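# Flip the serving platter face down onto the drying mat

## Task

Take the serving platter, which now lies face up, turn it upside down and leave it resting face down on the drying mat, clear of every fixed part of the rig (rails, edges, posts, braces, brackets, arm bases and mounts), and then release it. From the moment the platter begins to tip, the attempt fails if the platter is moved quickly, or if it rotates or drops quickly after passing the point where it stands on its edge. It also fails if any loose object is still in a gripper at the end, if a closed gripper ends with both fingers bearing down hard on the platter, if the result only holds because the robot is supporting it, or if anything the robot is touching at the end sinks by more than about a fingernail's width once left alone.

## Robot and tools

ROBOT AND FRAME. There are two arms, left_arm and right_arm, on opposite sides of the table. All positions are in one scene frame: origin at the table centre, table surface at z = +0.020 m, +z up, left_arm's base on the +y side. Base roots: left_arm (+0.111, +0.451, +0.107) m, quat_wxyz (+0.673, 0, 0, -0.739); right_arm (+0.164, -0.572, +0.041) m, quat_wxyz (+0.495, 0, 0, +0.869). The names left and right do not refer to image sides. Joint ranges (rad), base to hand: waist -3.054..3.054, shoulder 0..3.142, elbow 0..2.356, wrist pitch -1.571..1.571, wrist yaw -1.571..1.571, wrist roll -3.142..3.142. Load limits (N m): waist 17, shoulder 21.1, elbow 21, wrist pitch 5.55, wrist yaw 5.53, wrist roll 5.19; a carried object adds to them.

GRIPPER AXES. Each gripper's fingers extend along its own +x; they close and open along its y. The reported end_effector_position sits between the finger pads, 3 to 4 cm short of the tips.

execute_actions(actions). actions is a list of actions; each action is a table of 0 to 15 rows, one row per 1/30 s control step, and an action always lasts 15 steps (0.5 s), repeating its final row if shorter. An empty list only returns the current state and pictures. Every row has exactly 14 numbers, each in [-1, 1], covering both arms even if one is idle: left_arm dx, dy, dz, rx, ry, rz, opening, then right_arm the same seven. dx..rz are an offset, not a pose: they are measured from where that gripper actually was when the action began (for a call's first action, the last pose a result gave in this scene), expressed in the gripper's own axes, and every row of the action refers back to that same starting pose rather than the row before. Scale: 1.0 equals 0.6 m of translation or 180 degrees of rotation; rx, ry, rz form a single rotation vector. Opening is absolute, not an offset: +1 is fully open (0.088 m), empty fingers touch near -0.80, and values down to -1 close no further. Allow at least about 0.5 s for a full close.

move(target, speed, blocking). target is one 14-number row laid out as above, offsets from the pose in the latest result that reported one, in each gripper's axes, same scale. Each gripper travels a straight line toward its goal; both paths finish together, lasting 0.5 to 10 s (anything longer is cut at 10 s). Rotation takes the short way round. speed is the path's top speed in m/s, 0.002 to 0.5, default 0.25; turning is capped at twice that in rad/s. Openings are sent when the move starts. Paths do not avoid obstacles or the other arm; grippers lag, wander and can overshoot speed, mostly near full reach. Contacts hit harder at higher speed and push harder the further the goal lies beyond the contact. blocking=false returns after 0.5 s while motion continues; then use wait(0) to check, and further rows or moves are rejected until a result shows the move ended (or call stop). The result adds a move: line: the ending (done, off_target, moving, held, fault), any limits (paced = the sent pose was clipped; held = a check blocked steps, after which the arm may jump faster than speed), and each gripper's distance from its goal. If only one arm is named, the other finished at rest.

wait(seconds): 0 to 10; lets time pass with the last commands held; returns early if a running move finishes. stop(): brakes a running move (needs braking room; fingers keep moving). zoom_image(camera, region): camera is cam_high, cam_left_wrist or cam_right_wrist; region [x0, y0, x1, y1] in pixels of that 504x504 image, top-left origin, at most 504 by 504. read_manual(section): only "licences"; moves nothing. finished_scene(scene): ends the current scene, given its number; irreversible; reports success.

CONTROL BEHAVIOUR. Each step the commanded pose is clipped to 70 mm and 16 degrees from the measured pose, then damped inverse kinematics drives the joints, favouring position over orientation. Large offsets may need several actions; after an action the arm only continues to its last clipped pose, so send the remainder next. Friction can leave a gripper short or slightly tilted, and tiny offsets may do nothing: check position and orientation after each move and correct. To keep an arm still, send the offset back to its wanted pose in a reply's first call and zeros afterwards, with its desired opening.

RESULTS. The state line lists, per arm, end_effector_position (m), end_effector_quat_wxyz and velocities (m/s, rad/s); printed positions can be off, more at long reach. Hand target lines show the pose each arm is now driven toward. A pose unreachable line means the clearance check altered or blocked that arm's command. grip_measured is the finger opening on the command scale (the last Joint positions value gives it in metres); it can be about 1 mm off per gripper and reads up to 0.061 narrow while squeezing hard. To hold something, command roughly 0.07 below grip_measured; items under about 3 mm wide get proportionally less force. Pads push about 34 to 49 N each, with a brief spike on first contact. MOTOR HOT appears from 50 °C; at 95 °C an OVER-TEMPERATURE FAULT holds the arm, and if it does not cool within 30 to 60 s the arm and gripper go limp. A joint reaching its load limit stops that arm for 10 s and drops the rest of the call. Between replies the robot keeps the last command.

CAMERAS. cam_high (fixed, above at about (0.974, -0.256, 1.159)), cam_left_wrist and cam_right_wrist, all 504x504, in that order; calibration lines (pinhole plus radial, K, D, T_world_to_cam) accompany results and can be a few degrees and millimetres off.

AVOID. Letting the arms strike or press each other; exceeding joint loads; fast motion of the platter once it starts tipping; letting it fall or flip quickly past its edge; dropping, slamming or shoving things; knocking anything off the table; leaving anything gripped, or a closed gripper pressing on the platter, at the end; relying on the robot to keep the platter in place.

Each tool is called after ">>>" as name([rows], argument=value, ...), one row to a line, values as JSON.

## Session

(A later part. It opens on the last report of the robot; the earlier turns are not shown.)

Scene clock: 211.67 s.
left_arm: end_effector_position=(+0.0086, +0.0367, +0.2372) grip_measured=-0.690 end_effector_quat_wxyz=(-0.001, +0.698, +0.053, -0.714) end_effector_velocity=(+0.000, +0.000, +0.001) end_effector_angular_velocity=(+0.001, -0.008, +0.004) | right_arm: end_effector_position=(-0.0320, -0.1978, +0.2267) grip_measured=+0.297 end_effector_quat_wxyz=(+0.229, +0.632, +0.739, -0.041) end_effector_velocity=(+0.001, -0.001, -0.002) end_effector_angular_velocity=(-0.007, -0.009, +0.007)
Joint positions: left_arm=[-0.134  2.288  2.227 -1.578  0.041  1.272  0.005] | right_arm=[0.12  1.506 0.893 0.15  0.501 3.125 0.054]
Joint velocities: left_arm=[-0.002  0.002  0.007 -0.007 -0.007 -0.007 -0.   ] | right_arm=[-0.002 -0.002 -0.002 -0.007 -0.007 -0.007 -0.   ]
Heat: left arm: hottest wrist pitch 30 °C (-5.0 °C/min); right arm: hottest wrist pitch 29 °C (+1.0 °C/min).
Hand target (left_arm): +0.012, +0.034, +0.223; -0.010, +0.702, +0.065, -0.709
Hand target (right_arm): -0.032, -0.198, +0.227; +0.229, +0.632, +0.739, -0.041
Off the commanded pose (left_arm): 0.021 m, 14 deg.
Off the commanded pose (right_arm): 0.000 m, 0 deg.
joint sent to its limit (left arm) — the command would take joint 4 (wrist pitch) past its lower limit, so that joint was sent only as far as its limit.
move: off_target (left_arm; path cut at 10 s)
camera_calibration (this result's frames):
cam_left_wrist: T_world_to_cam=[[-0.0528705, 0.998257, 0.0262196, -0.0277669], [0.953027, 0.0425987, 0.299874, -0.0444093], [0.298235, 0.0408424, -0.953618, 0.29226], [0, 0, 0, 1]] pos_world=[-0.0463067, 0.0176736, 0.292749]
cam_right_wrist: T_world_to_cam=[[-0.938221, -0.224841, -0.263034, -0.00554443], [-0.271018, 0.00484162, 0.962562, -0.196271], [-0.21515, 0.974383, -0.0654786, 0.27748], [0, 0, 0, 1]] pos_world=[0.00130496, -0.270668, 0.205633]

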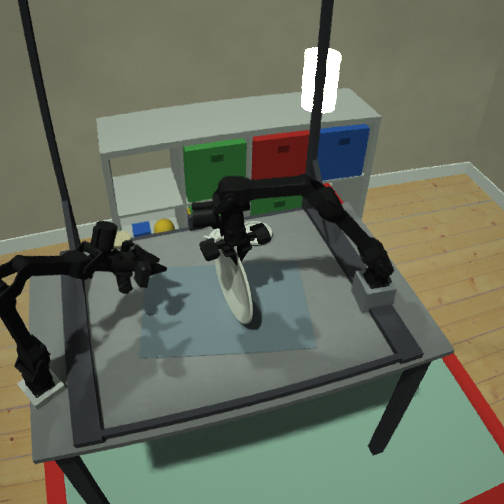

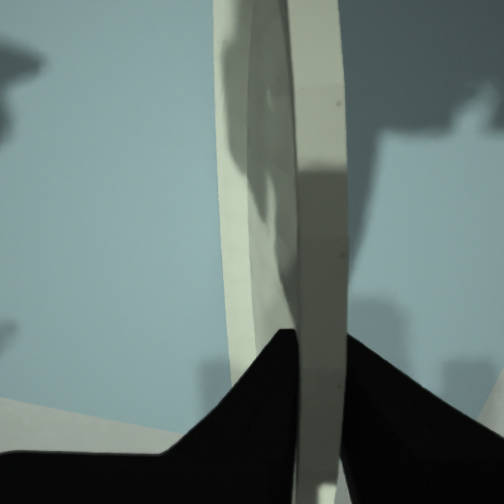

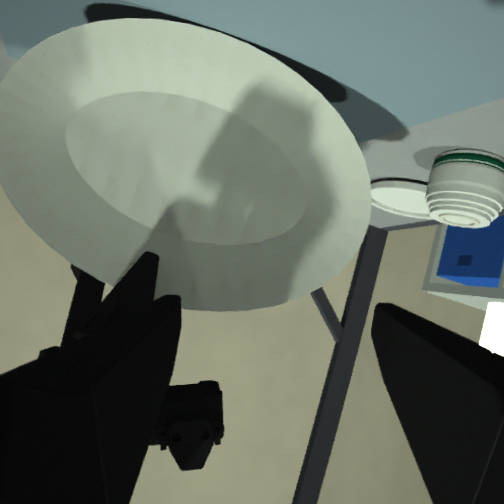

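>>> move(target=[0,0,0,0,0,0,-1,0.26,0.055,0.005,0,0,0,0.3], speed=0.12)

>>> move(target=[0.045,0.1,0,0,0,0.05,-1,0,0,0,0,0,0,0.3], speed=0.012)

Scene clock: 214.03 s.
left_arm: end_effector_position=(+0.0084, +0.0368, +0.2389) grip_measured=-0.690 end_effector_quat_wxyz=(-0.000, +0.698, +0.051, -0.715) end_effector_velocity=(+0.003, +0.002, +0.000) end_effector_angular_velocity=(+0.006, -0.009, +0.009) | right_arm: end_effector_position=(-0.0151, -0.0525, +0.1734) grip_measured=+0.297 end_effector_quat_wxyz=(+0.227, +0.633, +0.739, -0.042) end_effector_velocity=(+0.000, +0.000, -0.004) end_effector_angular_velocity=(-0.009, -0.036, +0.019)
Joint positions: left_arm=[-0.134  2.284  2.227 -1.578  0.042  1.272  0.005] | right_arm=[-0.127  2.016  1.267  0.333  0.279  3.017  0.054]
Joint velocities: left_arm=[ 0.002 -0.002 -0.002 -0.007 -0.007 -0.007 -0.   ] | right_arm=[-0.002  0.007  0.002 -0.007 -0.007 -0.037  0.   ]
Heat: left arm: hottest shoulder 29 °C (-6.1 °C/min); right arm: hottest wrist pitch 29 °C (+1.0 °C/min).
Hand target (left_arm): +0.009, +0.037, +0.237; -0.001, +0.699, +0.053, -0.714
Hand target (right_arm): -0.016, -0.050, +0.171; +0.229, +0.632, +0.739, -0.042
Off the commanded pose (left_arm): 0.002 m, 0 deg.
Off the commanded pose (right_arm): 0.004 m, 0 deg.
joint sent to its limit (left arm) — the command would take joint 4 (wrist pitch) past its lower limit, so that joint was sent only as far as its limit.
move: done
camera_calibration (this result's frames):
cam_left_wrist: T_world_to_cam=[[-0.0529116, 0.998343, 0.0226106, -0.0270508], [0.953749, 0.0438127, 0.297395, -0.0441617], [0.295911, 0.0373004, -0.954487, 0.294251], [0, 0, 0, 1]] pos_world=[-0.0463844, 0.0179651, 0.294604]
cam_right_wrist: T_world_to_cam=[[-0.940208, -0.221301, -0.25891, 0.0283879], [-0.266343, 0.00389562, 0.96387, -0.141304], [-0.212297, 0.975198, -0.0626046, 0.135647], [0, 0, 0, 1]] pos_world=[0.0178525, -0.12545, 0.152041]

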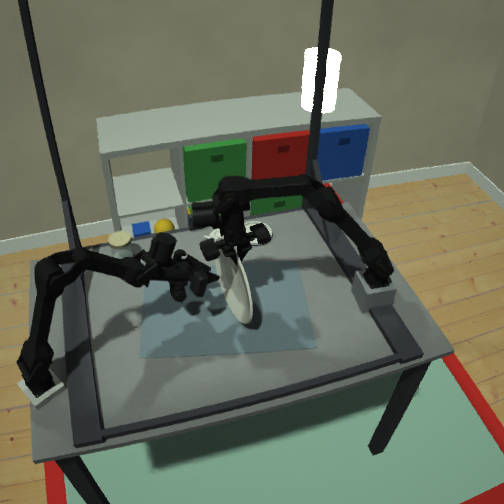

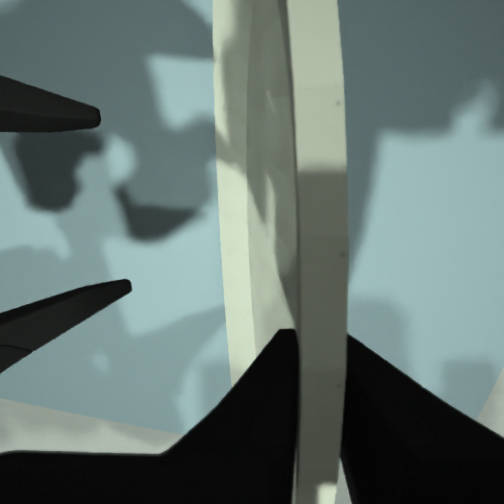

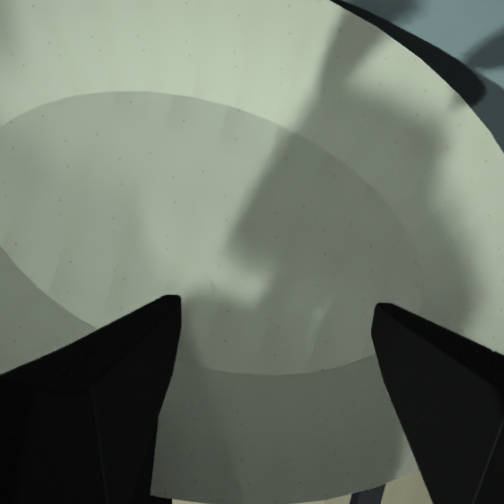

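Scene clock: 220.80 s.
left_arm: end_effector_position=(+0.0065, -0.0020, +0.2345) grip_measured=-0.479 end_effector_quat_wxyz=(+0.049, +0.692, -0.004, -0.720) end_effector_velocity=(+0.002, -0.000, -0.001) end_effector_angular_velocity=(+0.006, -0.008, +0.010) | right_arm: end_effector_position=(-0.0151, -0.0525, +0.1734) grip_measured=+0.297 end_effector_quat_wxyz=(+0.227, +0.633, +0.739, -0.042) end_effector_velocity=(-0.002, +0.000, -0.001) end_effector_angular_velocity=(+0.002, -0.024, +0.032)
Joint positions: left_arm=[-0.126  2.317  2.266 -1.437  0.02   1.285  0.016] | right_arm=[-0.127  2.016  1.267  0.333  0.279  3.017  0.054]
Joint velocities: left_arm=[ 0.002  0.007  0.007 -0.007 -0.007 -0.007  0.   ] | right_arm=[-0.002  0.002 -0.002  0.007 -0.022 -0.037 -0.   ]
Heat: left arm: hottest wrist pitch 35 °C (+1.0 °C/min); right arm: hottest shoulder 29 °C (+0.0 °C/min).
Hand target (left_arm): +0.012, -0.019, +0.208; +0.056, +0.699, -0.003, -0.713
Hand target (right_arm): -0.015, -0.052, +0.173; +0.227, +0.633, +0.739, -0.042
Off the commanded pose (left_arm): 0.033 m, 1 deg.
Off the commanded pose (right_arm): 0.000 m, 0 deg.
move: off_target (left_arm)
camera_calibration (this result's frames):
cam_left_wrist: T_world_to_cam=[[-0.0483464, 0.991054, -0.124394, 0.0461909], [0.957315, 0.0815084, 0.277316, -0.0346431], [0.284974, -0.105677, -0.952692, 0.291414], [0, 0, 0, 1]] pos_world=[-0.047648, -0.0121582, 0.292981]
cam_right_wrist: T_world_to_cam=[[-0.940208, -0.221301, -0.25891, 0.0283879], [-0.266343, 0.00389562, 0.96387, -0.141304], [-0.212297, 0.975198, -0.0626046, 0.135647], [0, 0, 0, 1]] pos_world=[0.0178525, -0.12545, 0.152041]

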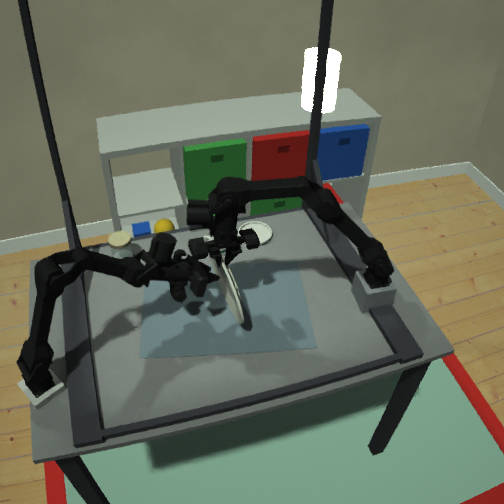

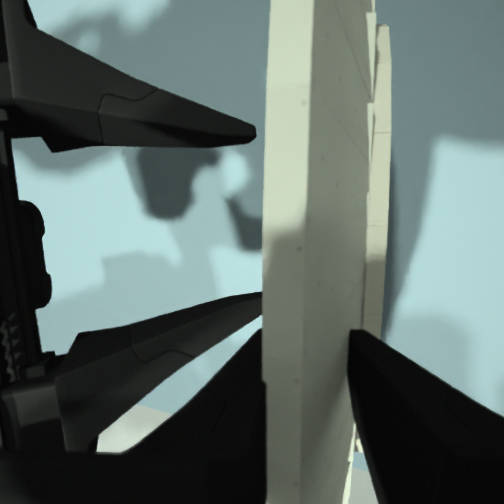

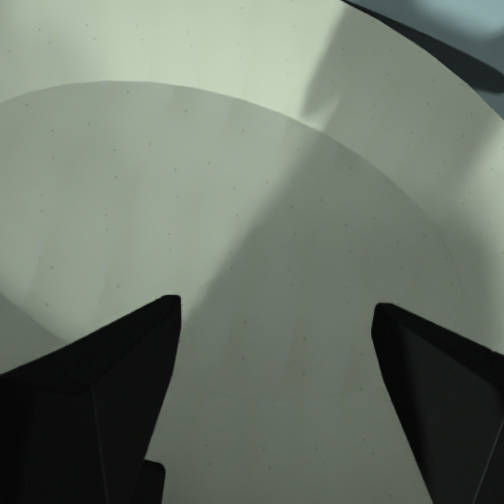

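>>> move(target=[0.0,0.03,0,0,0,0.0,-0.3,0,0,0,0,0,0,0.3], speed=0.01)

Scene clock: 223.03 s.
left_arm: end_effector_position=(+0.0070, -0.0154, +0.2350) grip_measured=-0.301 end_effector_quat_wxyz=(+0.060, +0.689, -0.013, -0.722) end_effector_velocity=(+0.003, +0.004, -0.002) end_effector_angular_velocity=(+0.024, -0.014, -0.004) | right_arm: end_effector_position=(-0.0151, -0.0525, +0.1734) grip_measured=+0.297 end_effector_quat_wxyz=(+0.227, +0.633, +0.739, -0.042) end_effector_velocity=(+0.001, -0.002, -0.001) end_effector_angular_velocity=(-0.009, +0.007, +0.001)
Joint positions: left_arm=[-0.119  2.361  2.342 -1.44   0.021  1.29   0.024] | right_arm=[-0.127  2.016  1.267  0.333  0.279  3.017  0.054]
Joint velocities: left_arm=[ 0.002  0.002 -0.002 -0.022 -0.007  0.007  0.   ] | right_arm=[-0.002 -0.007 -0.007 -0.007 -0.007  0.007 -0.   ]
Heat: left arm: hottest wrist pitch 35 °C (+1.0 °C/min); right arm: hottest shoulder 30 °C (+0.0 °C/min).
Hand target (left_arm): +0.008, -0.019, +0.236; +0.063, +0.687, -0.017, -0.723
Hand target (right_arm): -0.015, -0.052, +0.173; +0.227, +0.633, +0.739, -0.042
Off the commanded pose (left_arm): 0.005 m, 2 deg.
Off the commanded pose (right_arm): 0.000 m, 0 deg.
joint sent to its limit (left arm) — the command would take joint 3 (elbow) past its upper limit, so that joint was sent only as far as its limit.
move: done
camera_calibration (this result's frames):
cam_left_wrist: T_world_to_cam=[[-0.0514468, 0.987007, -0.152216, 0.0660099], [0.958796, 0.0914571, 0.268971, -0.0320907], [0.279398, -0.132107, -0.951044, 0.289627], [0, 0, 0, 1]] pos_world=[-0.0467567, -0.0239556, 0.294128]
cam_right_wrist: T_world_to_cam=[[-0.940208, -0.221301, -0.25891, 0.0283879], [-0.266343, 0.00389562, 0.96387, -0.141304], [-0.212297, 0.975198, -0.0626046, 0.135647], [0, 0, 0, 1]] pos_world=[0.0178525, -0.12545, 0.152041]

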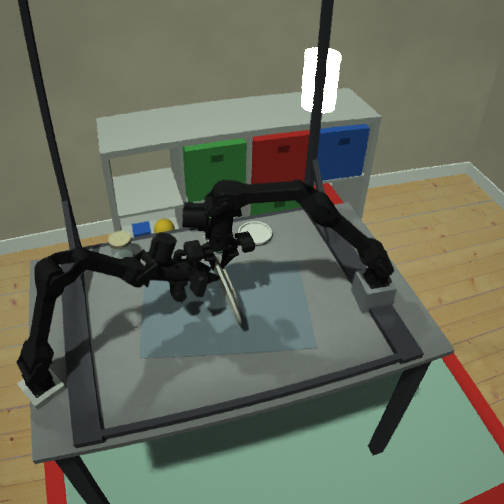

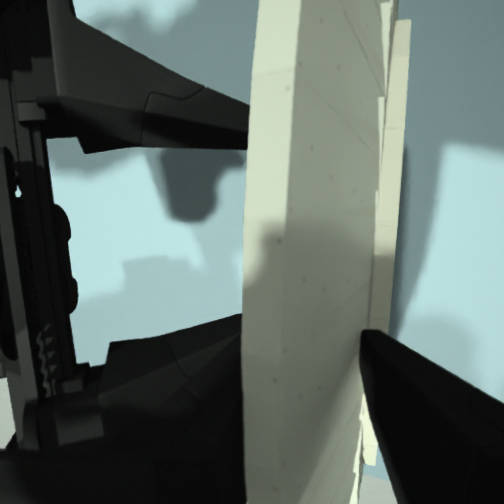

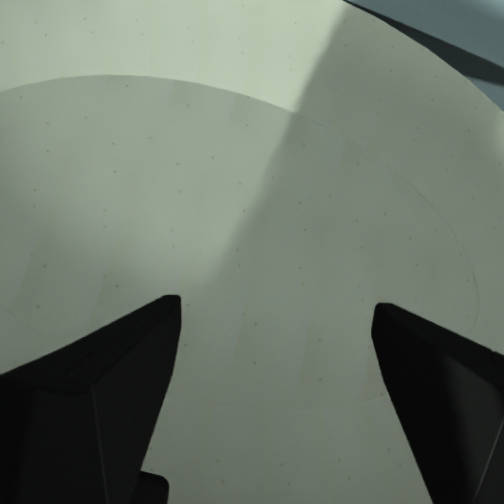

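>>> execute_actions([
  [[0,0,0,0,0,0,-0.15,0,0,0,0,0,0,0.3]],
  [[0,0,0,0,0,0,0.0,0,0,0,0,0,0,0.3]],
  [[0,0,0,0,0,0,0.15,0,0,0,0,0,0,0.3]],
  [[0,0,0,0,0,0,0.15,0,0,0,0,0,0,0.3]],
])

Scene clock: 225.23 s.
left_arm: end_effector_position=(+0.0068, -0.0165, +0.2352) grip_measured=+0.148 end_effector_quat_wxyz=(+0.062, +0.688, -0.015, -0.723) end_effector_velocity=(+0.001, +0.003, -0.001) end_effector_angular_velocity=(+0.011, -0.009, +0.006) | right_arm: end_effector_position=(-0.0151, -0.0525, +0.1734) grip_measured=+0.297 end_effector_quat_wxyz=(+0.227, +0.633, +0.739, -0.042) end_effector_velocity=(-0.002, -0.000, -0.002) end_effector_angular_velocity=(-0.010, -0.001, +0.021)
Joint positions: left_arm=[-0.119  2.361  2.342 -1.435  0.021  1.29   0.046] | right_arm=[-0.127  2.016  1.267  0.333  0.279  3.017  0.054]
Joint velocities: left_arm=[-0.002 -0.002 -0.007 -0.007 -0.007 -0.007 -0.   ] | right_arm=[-0.002  0.002  0.002 -0.007 -0.022 -0.007  0.   ]
Heat: left arm: hottest wrist pitch 35 °C (+2.0 °C/min); right arm: hottest shoulder 30 °C (+1.0 °C/min).
Hand target (left_arm): +0.007, -0.016, +0.235; +0.062, +0.688, -0.015, -0.723
Hand target (right_arm): -0.015, -0.052, +0.173; +0.227, +0.633, +0.739, -0.042
Off the commanded pose (left_arm): 0.000 m, 0 deg.
Off the commanded pose (right_arm): 0.000 m, 0 deg.
camera_calibration (this result's frames):
cam_left_wrist: T_world_to_cam=[[-0.0516212, 0.986199, -0.157309, 0.0683197], [0.959098, 0.0928572, 0.26741, -0.0314005], [0.278326, -0.137071, -0.950656, 0.289506], [0, 0, 0, 1]] pos_world=[-0.0469343, -0.0247783, 0.294365]
cam_right_wrist: T_world_to_cam=[[-0.940208, -0.221301, -0.25891, 0.0283879], [-0.266343, 0.00389562, 0.96387, -0.141304], [-0.212297, 0.975198, -0.0626046, 0.135647], [0, 0, 0, 1]] pos_world=[0.0178525, -0.12545, 0.152041]

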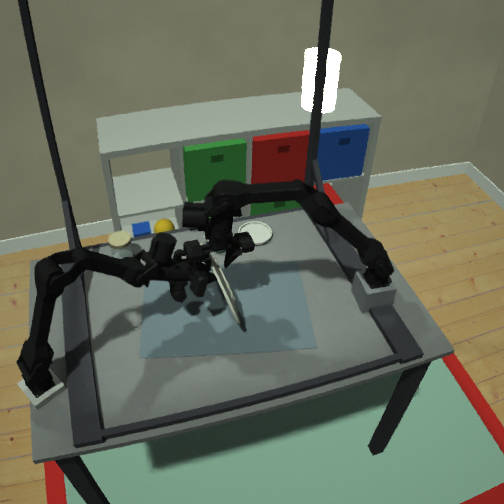

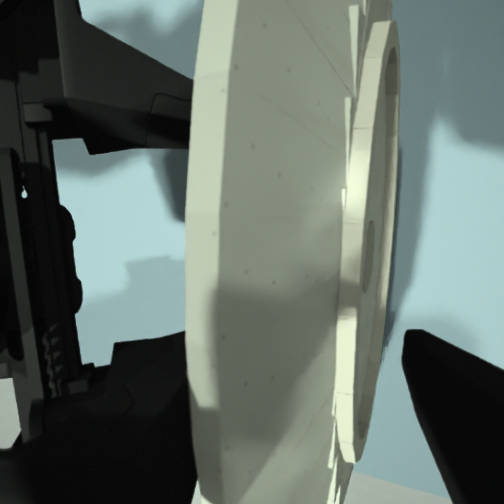

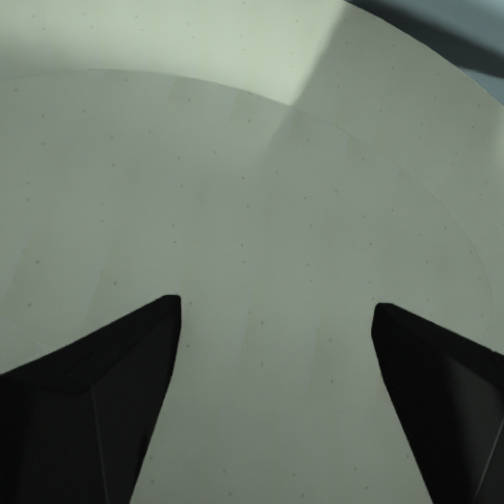

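>>> execute_actions([
  [[0,0,0,0,0,0,0.3,0,0,0,0,0,0,0.3]],
  [[0,0,0,0,0,0,0.45,0,0,0,0,0,0,0.3]],
  [[0,0,0,0,0,0,0.6,0,0,0,0,0,0,0.3]],
  [[0,0,0,0,0,0,0.75,0,0,0,0,0,0,0.3]],
  [[0,0,0,0,0,0,0.9,0,0,0,0,0,0,0.3]],
])

Scene clock: 227.90 s.
left_arm: end_effector_position=(+0.0027, -0.0040, +0.2342) grip_measured=+0.895 end_effector_quat_wxyz=(+0.039, +0.688, +0.002, -0.725) end_effector_velocity=(+0.004, +0.008, -0.002) end_effector_angular_velocity=(+0.039, -0.016, +0.010) | right_arm: end_effector_position=(-0.0187, -0.0545, +0.1718) grip_measured=+0.297 end_effector_quat_wxyz=(+0.231, +0.630, +0.740, -0.043) end_effector_velocity=(-0.002, +0.001, +0.003) end_effector_angular_velocity=(+0.008, +0.007, +0.020)
Joint positions: left_arm=[-0.128  2.361  2.342 -1.487  0.038  1.29   0.083] | right_arm=[-0.119  2.016  1.267  0.325  0.28   3.017  0.054]
Joint velocities: left_arm=[ 0.002  0.002 -0.002 -0.037 -0.007 -0.007  0.001] | right_arm=[-0.002 -0.002  0.002  0.007 -0.022 -0.007  0.   ]
Heat: left arm: hottest wrist pitch 34 °C (+1.0 °C/min); right arm: hottest shoulder 31 °C (+2.0 °C/min).
Hand target (left_arm): +0.004, -0.007, +0.234; +0.044, +0.688, -0.002, -0.724
Hand target (right_arm): -0.018, -0.054, +0.172; +0.230, +0.631, +0.740, -0.043
Off the commanded pose (left_arm): 0.003 m, 1 deg.
Off the commanded pose (right_arm): 0.001 m, 0 deg.
camera_calibration (this result's frames):
cam_left_wrist: T_world_to_cam=[[-0.0420887, 0.993794, -0.102969, 0.0428421], [0.961285, 0.06837, 0.266939, -0.0284016], [0.272323, -0.0877472, -0.958197, 0.293426], [0, 0, 0, 1]] pos_world=[-0.0508013, -0.0148871, 0.293153]
cam_right_wrist: T_world_to_cam=[[-0.937698, -0.229776, -0.260624, 0.0240591], [-0.269898, 0.00932674, 0.962844, -0.140281], [-0.218808, 0.973199, -0.0707619, 0.137943], [0, 0, 0, 1]] pos_world=[0.0148816, -0.127409, 0.1511]

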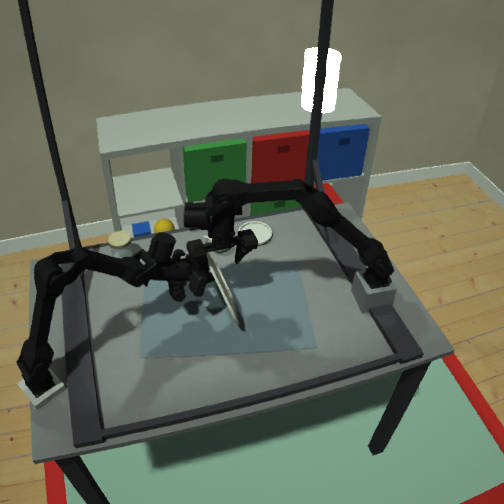

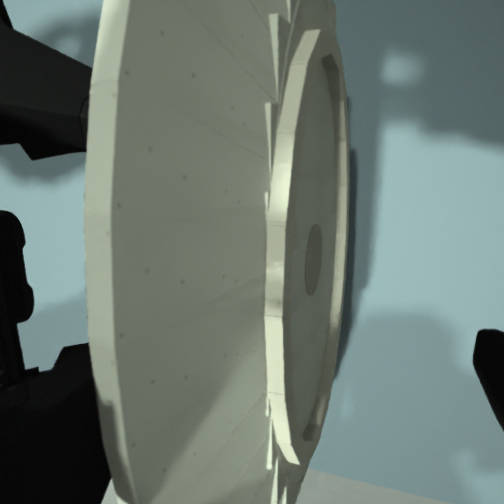

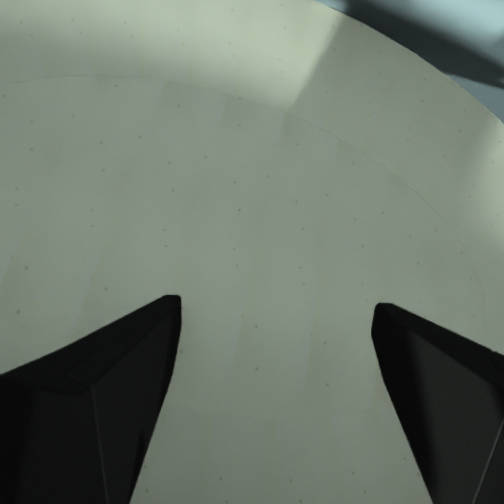

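>>> move(target=[-0.1,0,0,0,0,0,0.9,0,0,0,0,0,0,0.3], speed=0.02)

Scene clock: 231.87 s.
left_arm: end_effector_position=(+0.0049, +0.0016, +0.2831) grip_measured=+0.898 end_effector_quat_wxyz=(+0.076, +0.677, -0.035, -0.732) end_effector_velocity=(-0.004, +0.001, -0.001) end_effector_angular_velocity=(+0.001, +0.011, +0.013) | right_arm: end_effector_position=(-0.0189, -0.0548, +0.1715) grip_measured=+0.297 end_effector_quat_wxyz=(+0.232, +0.630, +0.740, -0.043) end_effector_velocity=(-0.002, -0.001, +0.002) end_effector_angular_velocity=(+0.005, +0.012, +0.006)
Joint positions: left_arm=[-0.126  2.252  2.344 -1.492  0.037  1.29   0.083] | right_arm=[-0.118  2.016  1.267  0.323  0.281  3.017  0.054]
Joint velocities: left_arm=[-0.007 -0.002 -0.007  0.007  0.007 -0.022 -0.   ] | right_arm=[ 0.002 -0.002 -0.002  0.007 -0.007  0.007 -0.   ]
Heat: left arm: hottest wrist pitch 33 °C (+0.0 °C/min); right arm: hottest shoulder 31 °C (+2.0 °C/min).
Hand target (left_arm): +0.006, +0.001, +0.293; +0.086, +0.672, -0.044, -0.734
Hand target (right_arm): -0.019, -0.055, +0.172; +0.231, +0.630, +0.740, -0.043
Off the commanded pose (left_arm): 0.011 m, 6 deg.
Off the commanded pose (right_arm): 0.000 m, 0 deg.
joint sent to its limit (left arm) — the command would take joint 3 (elbow) past its upper limit, so that joint was sent only as far as its limit.
move: off_target (left_arm)
camera_calibration (this result's frames):
cam_left_wrist: T_world_to_cam=[[-0.0475195, 0.977788, -0.204138, 0.0711076], [0.966871, 0.0963408, 0.236388, -0.0353921], [0.250804, -0.186142, -0.949973, 0.338096], [0, 0, 0, 1]] pos_world=[-0.0471973, -0.00318456, 0.344064]
cam_right_wrist: T_world_to_cam=[[-0.937406, -0.230262, -0.261244, 0.0237873], [-0.270918, 0.0108656, 0.962541, -0.139877], [-0.218798, 0.973068, -0.0725677, 0.138441], [0, 0, 0, 1]] pos_world=[0.0146937, -0.127715, 0.150898]

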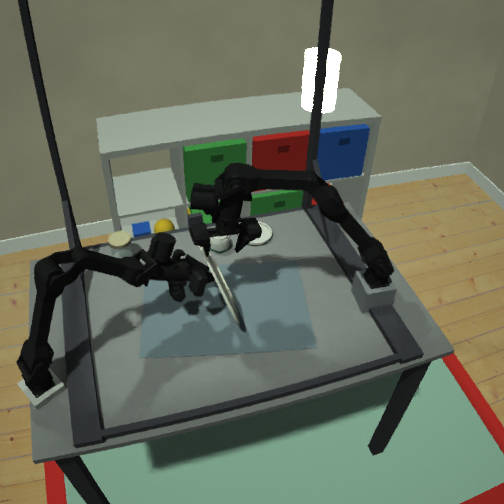

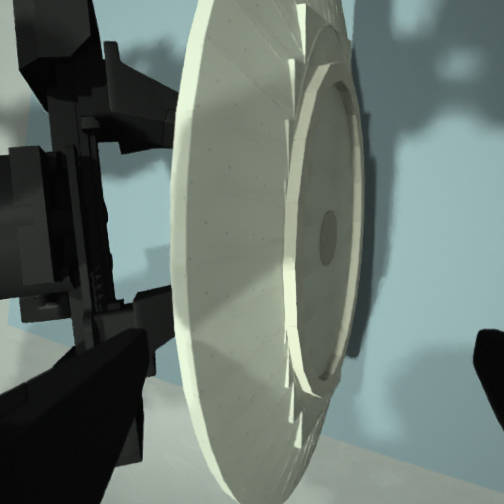

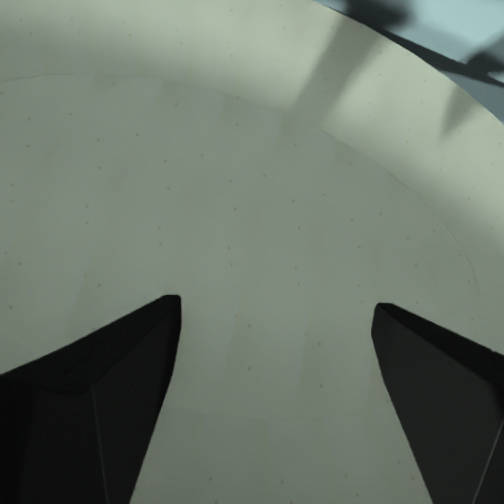

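>>> move(target=[-0.06,-0.2,0,0,0,0.05,0.9,-0.04,0,0.05,0,-0.04,0,0.3], speed=0.03)

Scene clock: 236.80 s.
left_arm: end_effector_position=(+0.0002, +0.1227, +0.2994) grip_measured=+0.898 end_effector_quat_wxyz=(+0.132, +0.672, -0.088, -0.724) end_effector_velocity=(+0.001, +0.006, -0.002) end_effector_angular_velocity=(+0.010, -0.008, +0.002) | right_arm: end_effector_position=(-0.0057, -0.0852, +0.1492) grip_measured=+0.297 end_effector_quat_wxyz=(+0.282, +0.627, +0.722, -0.086) end_effector_velocity=(+0.003, -0.001, +0.002) end_effector_angular_velocity=(-0.000, -0.011, -0.005)
Joint positions: left_arm=[-0.252  1.602  1.488 -1.14  -0.046  1.171  0.083] | right_arm=[-0.111  1.949  1.184  0.195  0.305  3.06   0.054]
Joint velocities: left_arm=[-0.007 -0.012 -0.017 -0.007 -0.007 -0.007 -0.   ] | right_arm=[-0.002 -0.007 -0.002 -0.007  0.007 -0.007 -0.   ]
Heat: left arm: hottest wrist pitch 33 °C (+1.0 °C/min); right arm: hottest shoulder 32 °C (+3.0 °C/min).
Hand target (left_arm): +0.000, +0.126, +0.299; +0.133, +0.672, -0.088, -0.723
Hand target (right_arm): -0.008, -0.087, +0.154; +0.278, +0.626, +0.724, -0.083
Off the commanded pose (left_arm): 0.003 m, 0 deg.
Off the commanded pose (right_arm): 0.006 m, 1 deg.
move: done
camera_calibration (this result's frames):
cam_left_wrist: T_world_to_cam=[[-0.0551335, 0.933678, -0.353843, 0.00608935], [0.963691, 0.142488, 0.225825, -0.0488169], [0.261266, -0.328545, -0.907633, 0.382103], [0, 0, 0, 1]] pos_world=[-0.0524506, 0.126808, 0.359988]
cam_right_wrist: T_world_to_cam=[[-0.937544, -0.231682, -0.25949, 0.0229745], [-0.296816, 0.143758, 0.944052, -0.100602], [-0.181416, 0.962111, -0.203546, 0.188159], [0, 0, 0, 1]] pos_world=[0.0258143, -0.161244, 0.139234]

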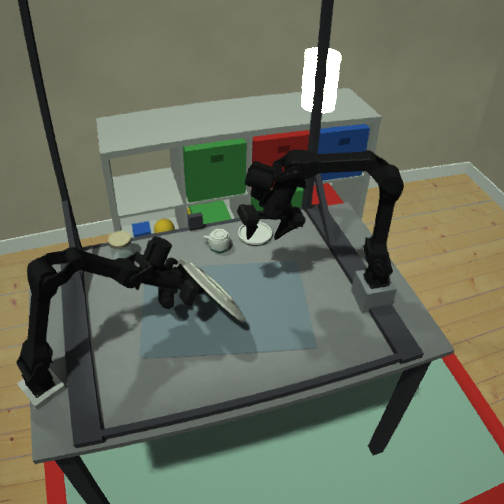

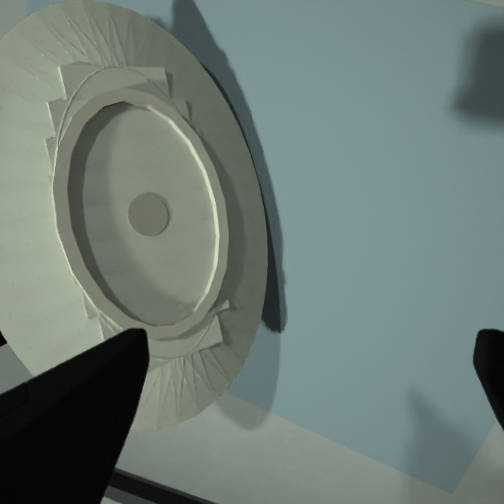

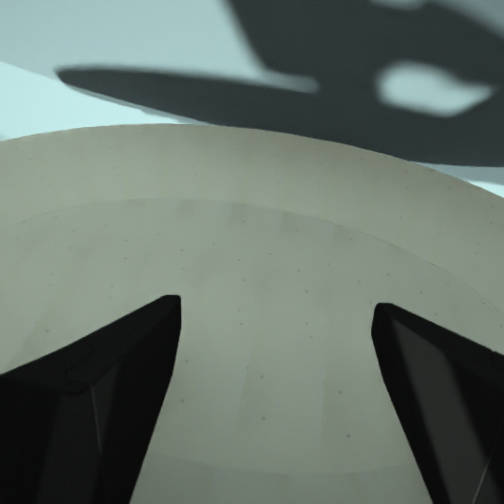

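>>> move(target=[0,0,0,0,0,0,0.9,-0.03,-0.025,0.08,0,-0.07,0,0.3], speed=0.02)

Scene clock: 242.70 s.
left_arm: end_effector_position=(+0.0003, +0.1229, +0.2991) grip_measured=+0.898 end_effector_quat_wxyz=(+0.132, +0.672, -0.088, -0.724) end_effector_velocity=(+0.001, +0.002, -0.000) end_effector_angular_velocity=(+0.005, -0.007, +0.007) | right_arm: end_effector_position=(+0.0040, -0.1231, +0.1158) grip_measured=+0.297 end_effector_quat_wxyz=(+0.364, +0.618, +0.682, -0.146) end_effector_velocity=(-0.001, -0.002, +0.001) end_effector_angular_velocity=(-0.009, +0.008, +0.018)
Joint positions: left_arm=[-0.252  1.601  1.487 -1.139 -0.046  1.171  0.083] | right_arm=[-0.082  1.921  1.159 -0.043  0.355  3.141  0.054]
Joint velocities: left_arm=[-0.002 -0.002 -0.002 -0.007 -0.007 -0.007 -0.   ] | right_arm=[-0.002 -0.007 -0.002 -0.007 -0.022 -0.007 -0.   ]
Heat: left arm: hottest shoulder 32 °C (+0.0 °C/min); right arm: hottest shoulder 33 °C (+5.0 °C/min).
Hand target (left_arm): +0.000, +0.123, +0.299; +0.132, +0.672, -0.088, -0.724
Hand target (right_arm): -0.004, -0.127, +0.115; +0.363, +0.608, +0.691, -0.145
Off the commanded pose (left_arm): 0.000 m, 0 deg.
Off the commanded pose (right_arm): 0.009 m, 1 deg.
joint sent to its limit (right arm) — the command would take joint 6 (wrist roll) past its upper limit, so that joint was sent only as far as its limit.
move: off_target (right_arm)
camera_calibration (this result's frames):
cam_left_wrist: T_world_to_cam=[[-0.055422, 0.933921, -0.353158, 0.00554494], [0.963608, 0.14267, 0.226066, -0.0489377], [0.261512, -0.327777, -0.90784, 0.381815], [0, 0, 0, 1]] pos_world=[-0.0523853, 0.126954, 0.359649]
cam_right_wrist: T_world_to_cam=[[-0.933824, -0.231509, -0.272722, 0.0161209], [-0.341008, 0.345693, 0.874191, -0.0276821], [-0.108105, 0.90934, -0.401763, 0.235685], [0, 0, 0, 1]] pos_world=[0.0310929, -0.201016, 0.123286]

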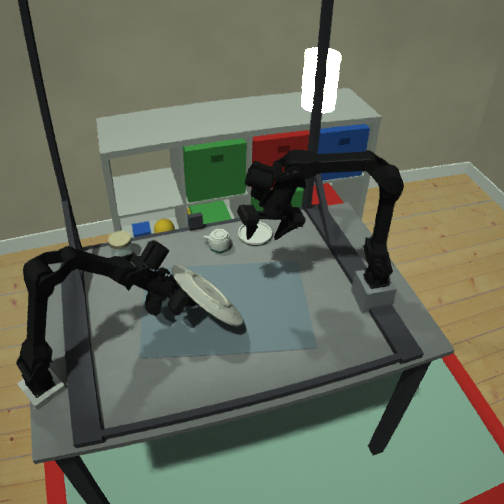

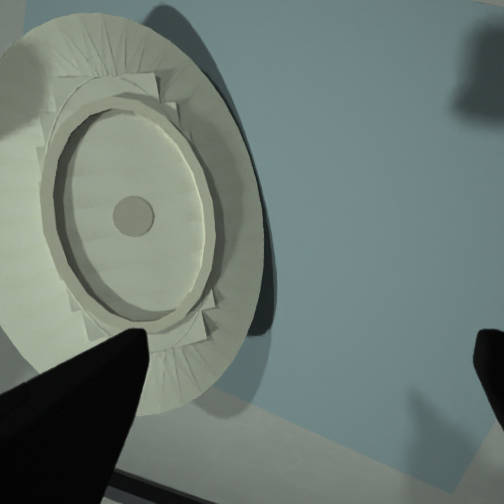

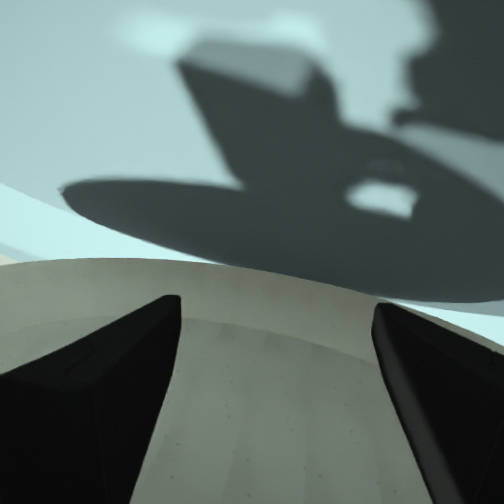

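>>> move(target=[0,0,0,0,0,0,0.9,0.048,-0.017,0.048,0,-0.03,0,0.3], speed=0.015)

Scene clock: 246.30 s.
left_arm: end_effector_position=(+0.0003, +0.1229, +0.2991) grip_measured=+0.898 end_effector_quat_wxyz=(+0.132, +0.672, -0.088, -0.724) end_effector_velocity=(-0.002, -0.000, +0.001) end_effector_angular_velocity=(-0.009, -0.002, +0.002) | right_arm: end_effector_position=(+0.0200, -0.1252, +0.0714) grip_measured=+0.297 end_effector_quat_wxyz=(+0.408, +0.614, +0.654, -0.168) end_effector_velocity=(-0.002, -0.001, +0.001) end_effector_angular_velocity=(-0.004, +0.009, +0.001)
Joint positions: left_arm=[-0.252  1.601  1.487 -1.139 -0.046  1.171  0.083] | right_arm=[-0.109  2.016  1.159 -0.057  0.362  3.141  0.054]
Joint velocities: left_arm=[-0.007 -0.002 -0.002  0.007 -0.007 -0.007  0.   ] | right_arm=[ 0.002 -0.002  0.002 -0.007 -0.007  0.007  0.   ]
Heat: left arm: hottest shoulder 31 °C (-2.0 °C/min); right arm: hottest shoulder 33 °C (+5.0 °C/min).
Hand target (left_arm): +0.000, +0.123, +0.299; +0.132, +0.672, -0.088, -0.724
Hand target (right_arm): +0.004, -0.123, +0.074; +0.400, +0.603, +0.671, -0.164
Off the commanded pose (left_arm): 0.000 m, 0 deg.
Off the commanded pose (right_arm): 0.016 m, 2 deg.
joint sent to its limit (right arm) — the command would take joint 6 (wrist roll) past its upper limit, so that joint was sent only as far as its limit.
move: off_target (right_arm)
camera_calibration (this result's frames):
cam_left_wrist: T_world_to_cam=[[-0.055422, 0.933921, -0.353158, 0.00554494], [0.963608, 0.14267, 0.226066, -0.0489377], [0.261512, -0.327777, -0.90784, 0.381815], [0, 0, 0, 1]] pos_world=[-0.0523853, 0.126954, 0.359649]
cam_right_wrist: T_world_to_cam=[[-0.926328, -0.229672, -0.29861, 0.0204284], [-0.372417, 0.43885, 0.817751, 0.0337399], [-0.0567692, 0.868712, -0.492053, 0.221842], [0, 0, 0, 1]] pos_world=[0.0440825, -0.202832, 0.0876671]

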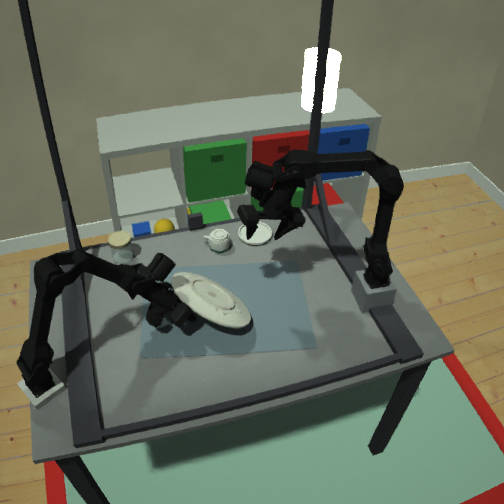

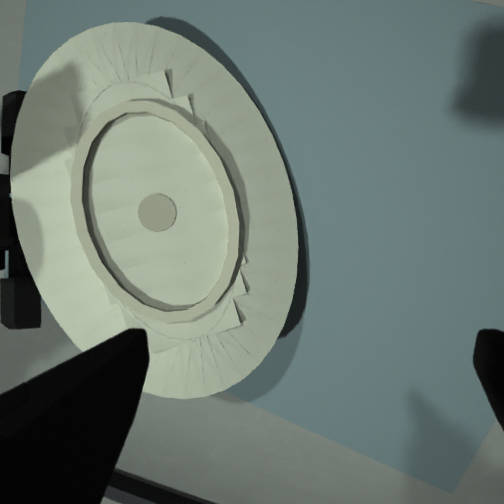

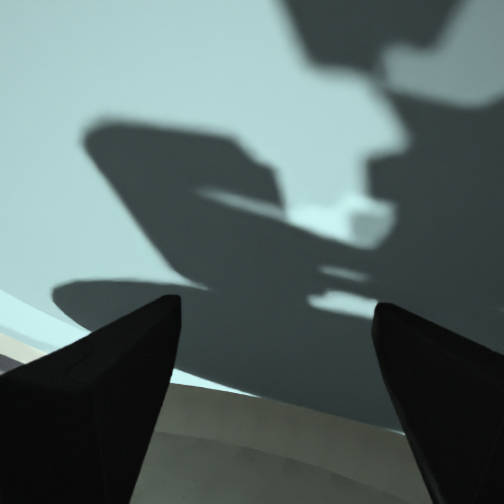

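>>> move(target=[0,0,0,0,0,0,0.9,0.02,-0.008,0.03,0,-0.03,0,0.3], speed=0.012)

Scene clock: 250.73 s.
left_arm: end_effector_position=(+0.0003, +0.1229, +0.2991) grip_measured=+0.898 end_effector_quat_wxyz=(+0.132, +0.672, -0.088, -0.724) end_effector_velocity=(+0.001, +0.002, -0.000) end_effector_angular_velocity=(+0.006, -0.002, +0.021) | right_arm: end_effector_position=(+0.0242, -0.1282, +0.0652) grip_measured=+0.297 end_effector_quat_wxyz=(+0.429, +0.607, +0.645, -0.179) end_effector_velocity=(-0.002, -0.001, +0.000) end_effector_angular_velocity=(-0.010, +0.011, +0.016)
Joint positions: left_arm=[-0.252  1.601  1.487 -1.139 -0.046  1.171  0.083] | right_arm=[-0.115  2.029  1.18  -0.117  0.36   3.141  0.054]
Joint velocities: left_arm=[-0.002 -0.002 -0.002 -0.007 -0.007 -0.022 -0.   ] | right_arm=[-0.002 -0.002  0.002 -0.007 -0.022 -0.007 -0.   ]
Heat: left arm: hottest shoulder 31 °C (-2.0 °C/min); right arm: hottest shoulder 32 °C (+4.0 °C/min).
Hand target (left_arm): +0.000, +0.123, +0.299; +0.132, +0.672, -0.088, -0.724
Hand target (right_arm): +0.023, -0.131, +0.050; +0.443, +0.597, +0.642, -0.186
Off the commanded pose (left_arm): 0.000 m, 0 deg.
Off the commanded pose (right_arm): 0.015 m, 3 deg.
joint sent to its limit (right arm) — the command would take joint 6 (wrist roll) past its upper limit, so that joint was sent only as far as its limit.
move: off_target (right_arm)
camera_calibration (this result's frames):
cam_left_wrist: T_world_to_cam=[[-0.055422, 0.933921, -0.353158, 0.00554494], [0.963608, 0.14267, 0.226066, -0.0489377], [0.261512, -0.327777, -0.90784, 0.381815], [0, 0, 0, 1]] pos_world=[-0.0523853, 0.126954, 0.359649]
cam_right_wrist: T_world_to_cam=[[-0.921585, -0.239351, -0.305601, 0.0208582], [-0.385845, 0.4787, 0.788651, 0.0490095], [-0.0424731, 0.844723, -0.533515, 0.220958], [0, 0, 0, 1]] pos_world=[0.0475175, -0.205117, 0.0856073]

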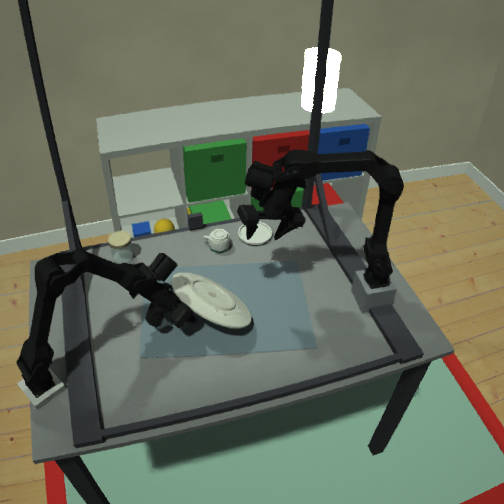

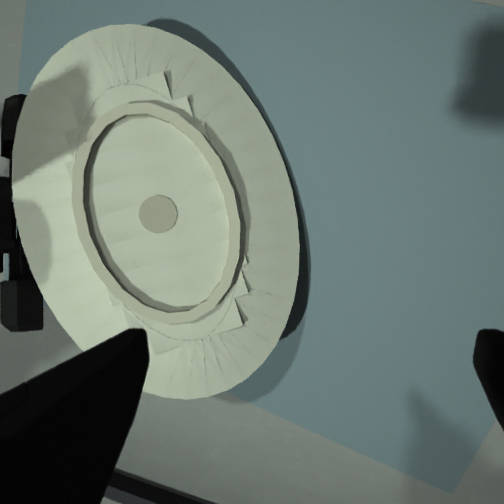

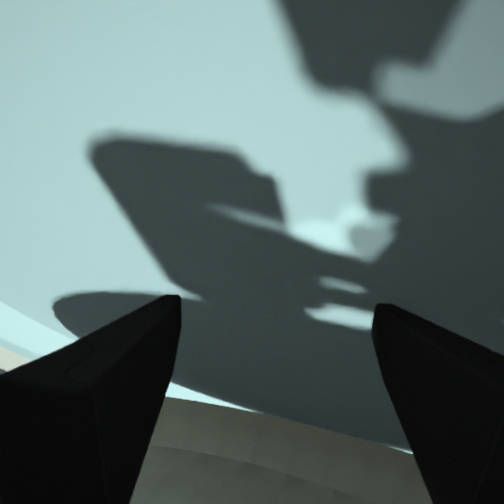

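>>> move(target=[0,0,0,0,0,0,0.9,-0.06,-0.017,0.055,0,0,0,0.3], speed=0.012)

Scene clock: 255.27 s.
left_arm: end_effector_position=(+0.0003, +0.1229, +0.2991) grip_measured=+0.898 end_effector_quat_wxyz=(+0.132, +0.672, -0.088, -0.724) end_effector_velocity=(+0.000, +0.002, -0.002) end_effector_angular_velocity=(+0.015, +0.009, +0.021) | right_arm: end_effector_position=(+0.0279, -0.1750, +0.0675) grip_measured=+0.297 end_effector_quat_wxyz=(+0.439, +0.598, +0.650, -0.166) end_effector_velocity=(-0.006, -0.006, +0.005) end_effector_angular_velocity=(-0.002, +0.015, +0.030)
Joint positions: left_arm=[-0.252  1.601  1.487 -1.139 -0.046  1.171  0.083] | right_arm=[-0.071  1.885  0.979 -0.069  0.38   3.141  0.054]
Joint velocities: left_arm=[ 0.002  0.002 -0.002 -0.007  0.007 -0.022 -0.   ] | right_arm=[ 0.012 -0.032 -0.017 -0.007 -0.022 -0.007 -0.   ]
Heat: left arm: hottest shoulder 31 °C (-1.0 °C/min); right arm: hottest shoulder 33 °C (+5.0 °C/min).
Hand target (left_arm): +0.000, +0.123, +0.299; +0.132, +0.672, -0.088, -0.724
Hand target (right_arm): +0.023, -0.177, +0.071; +0.435, +0.594, +0.657, -0.162
Off the commanded pose (left_arm): 0.000 m, 0 deg.
Off the commanded pose (right_arm): 0.007 m, 2 deg.
joint sent to its limit (right arm) — the command would take joint 6 (wrist roll) past its upper limit, so that joint was sent only as far as its limit.
move: done
camera_calibration (this result's frames):
cam_left_wrist: T_world_to_cam=[[-0.055422, 0.933921, -0.353158, 0.00554494], [0.963608, 0.14267, 0.226066, -0.0489377], [0.261512, -0.327777, -0.90784, 0.381815], [0, 0, 0, 1]] pos_world=[-0.0523853, 0.126954, 0.359649]
cam_right_wrist: T_world_to_cam=[[-0.90713, -0.2703, -0.322573, 0.00910232], [-0.416541, 0.467254, 0.77985, 0.0704061], [-0.0600702, 0.841791, -0.536452, 0.262032], [0, 0, 0, 1]] pos_world=[0.0533244, -0.251013, 0.0885974]

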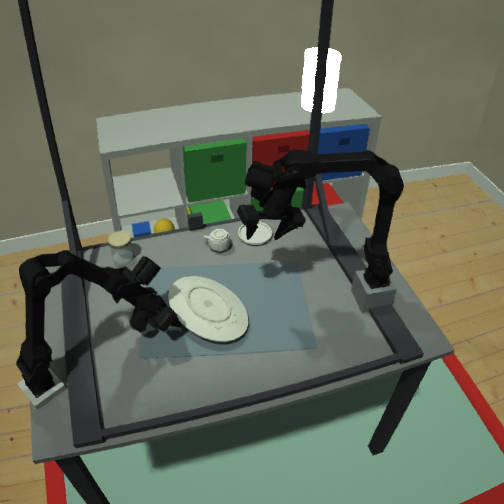

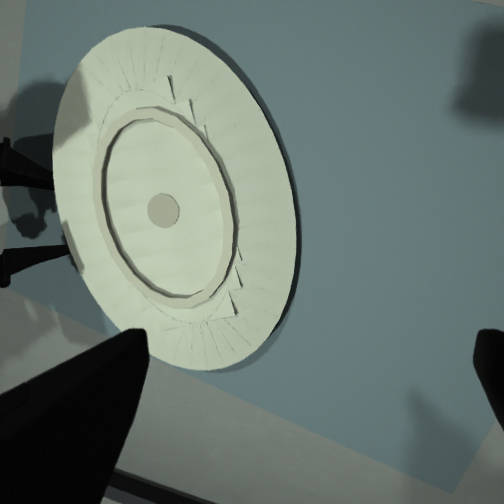

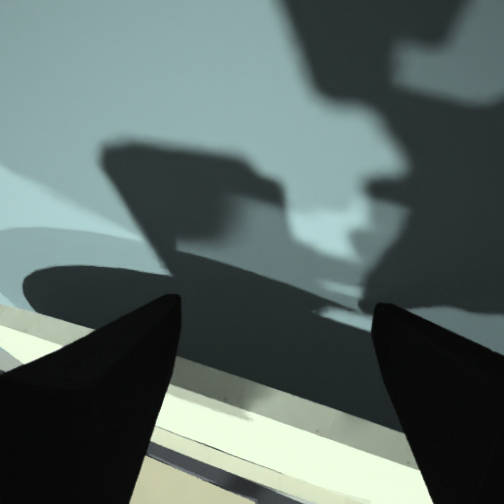

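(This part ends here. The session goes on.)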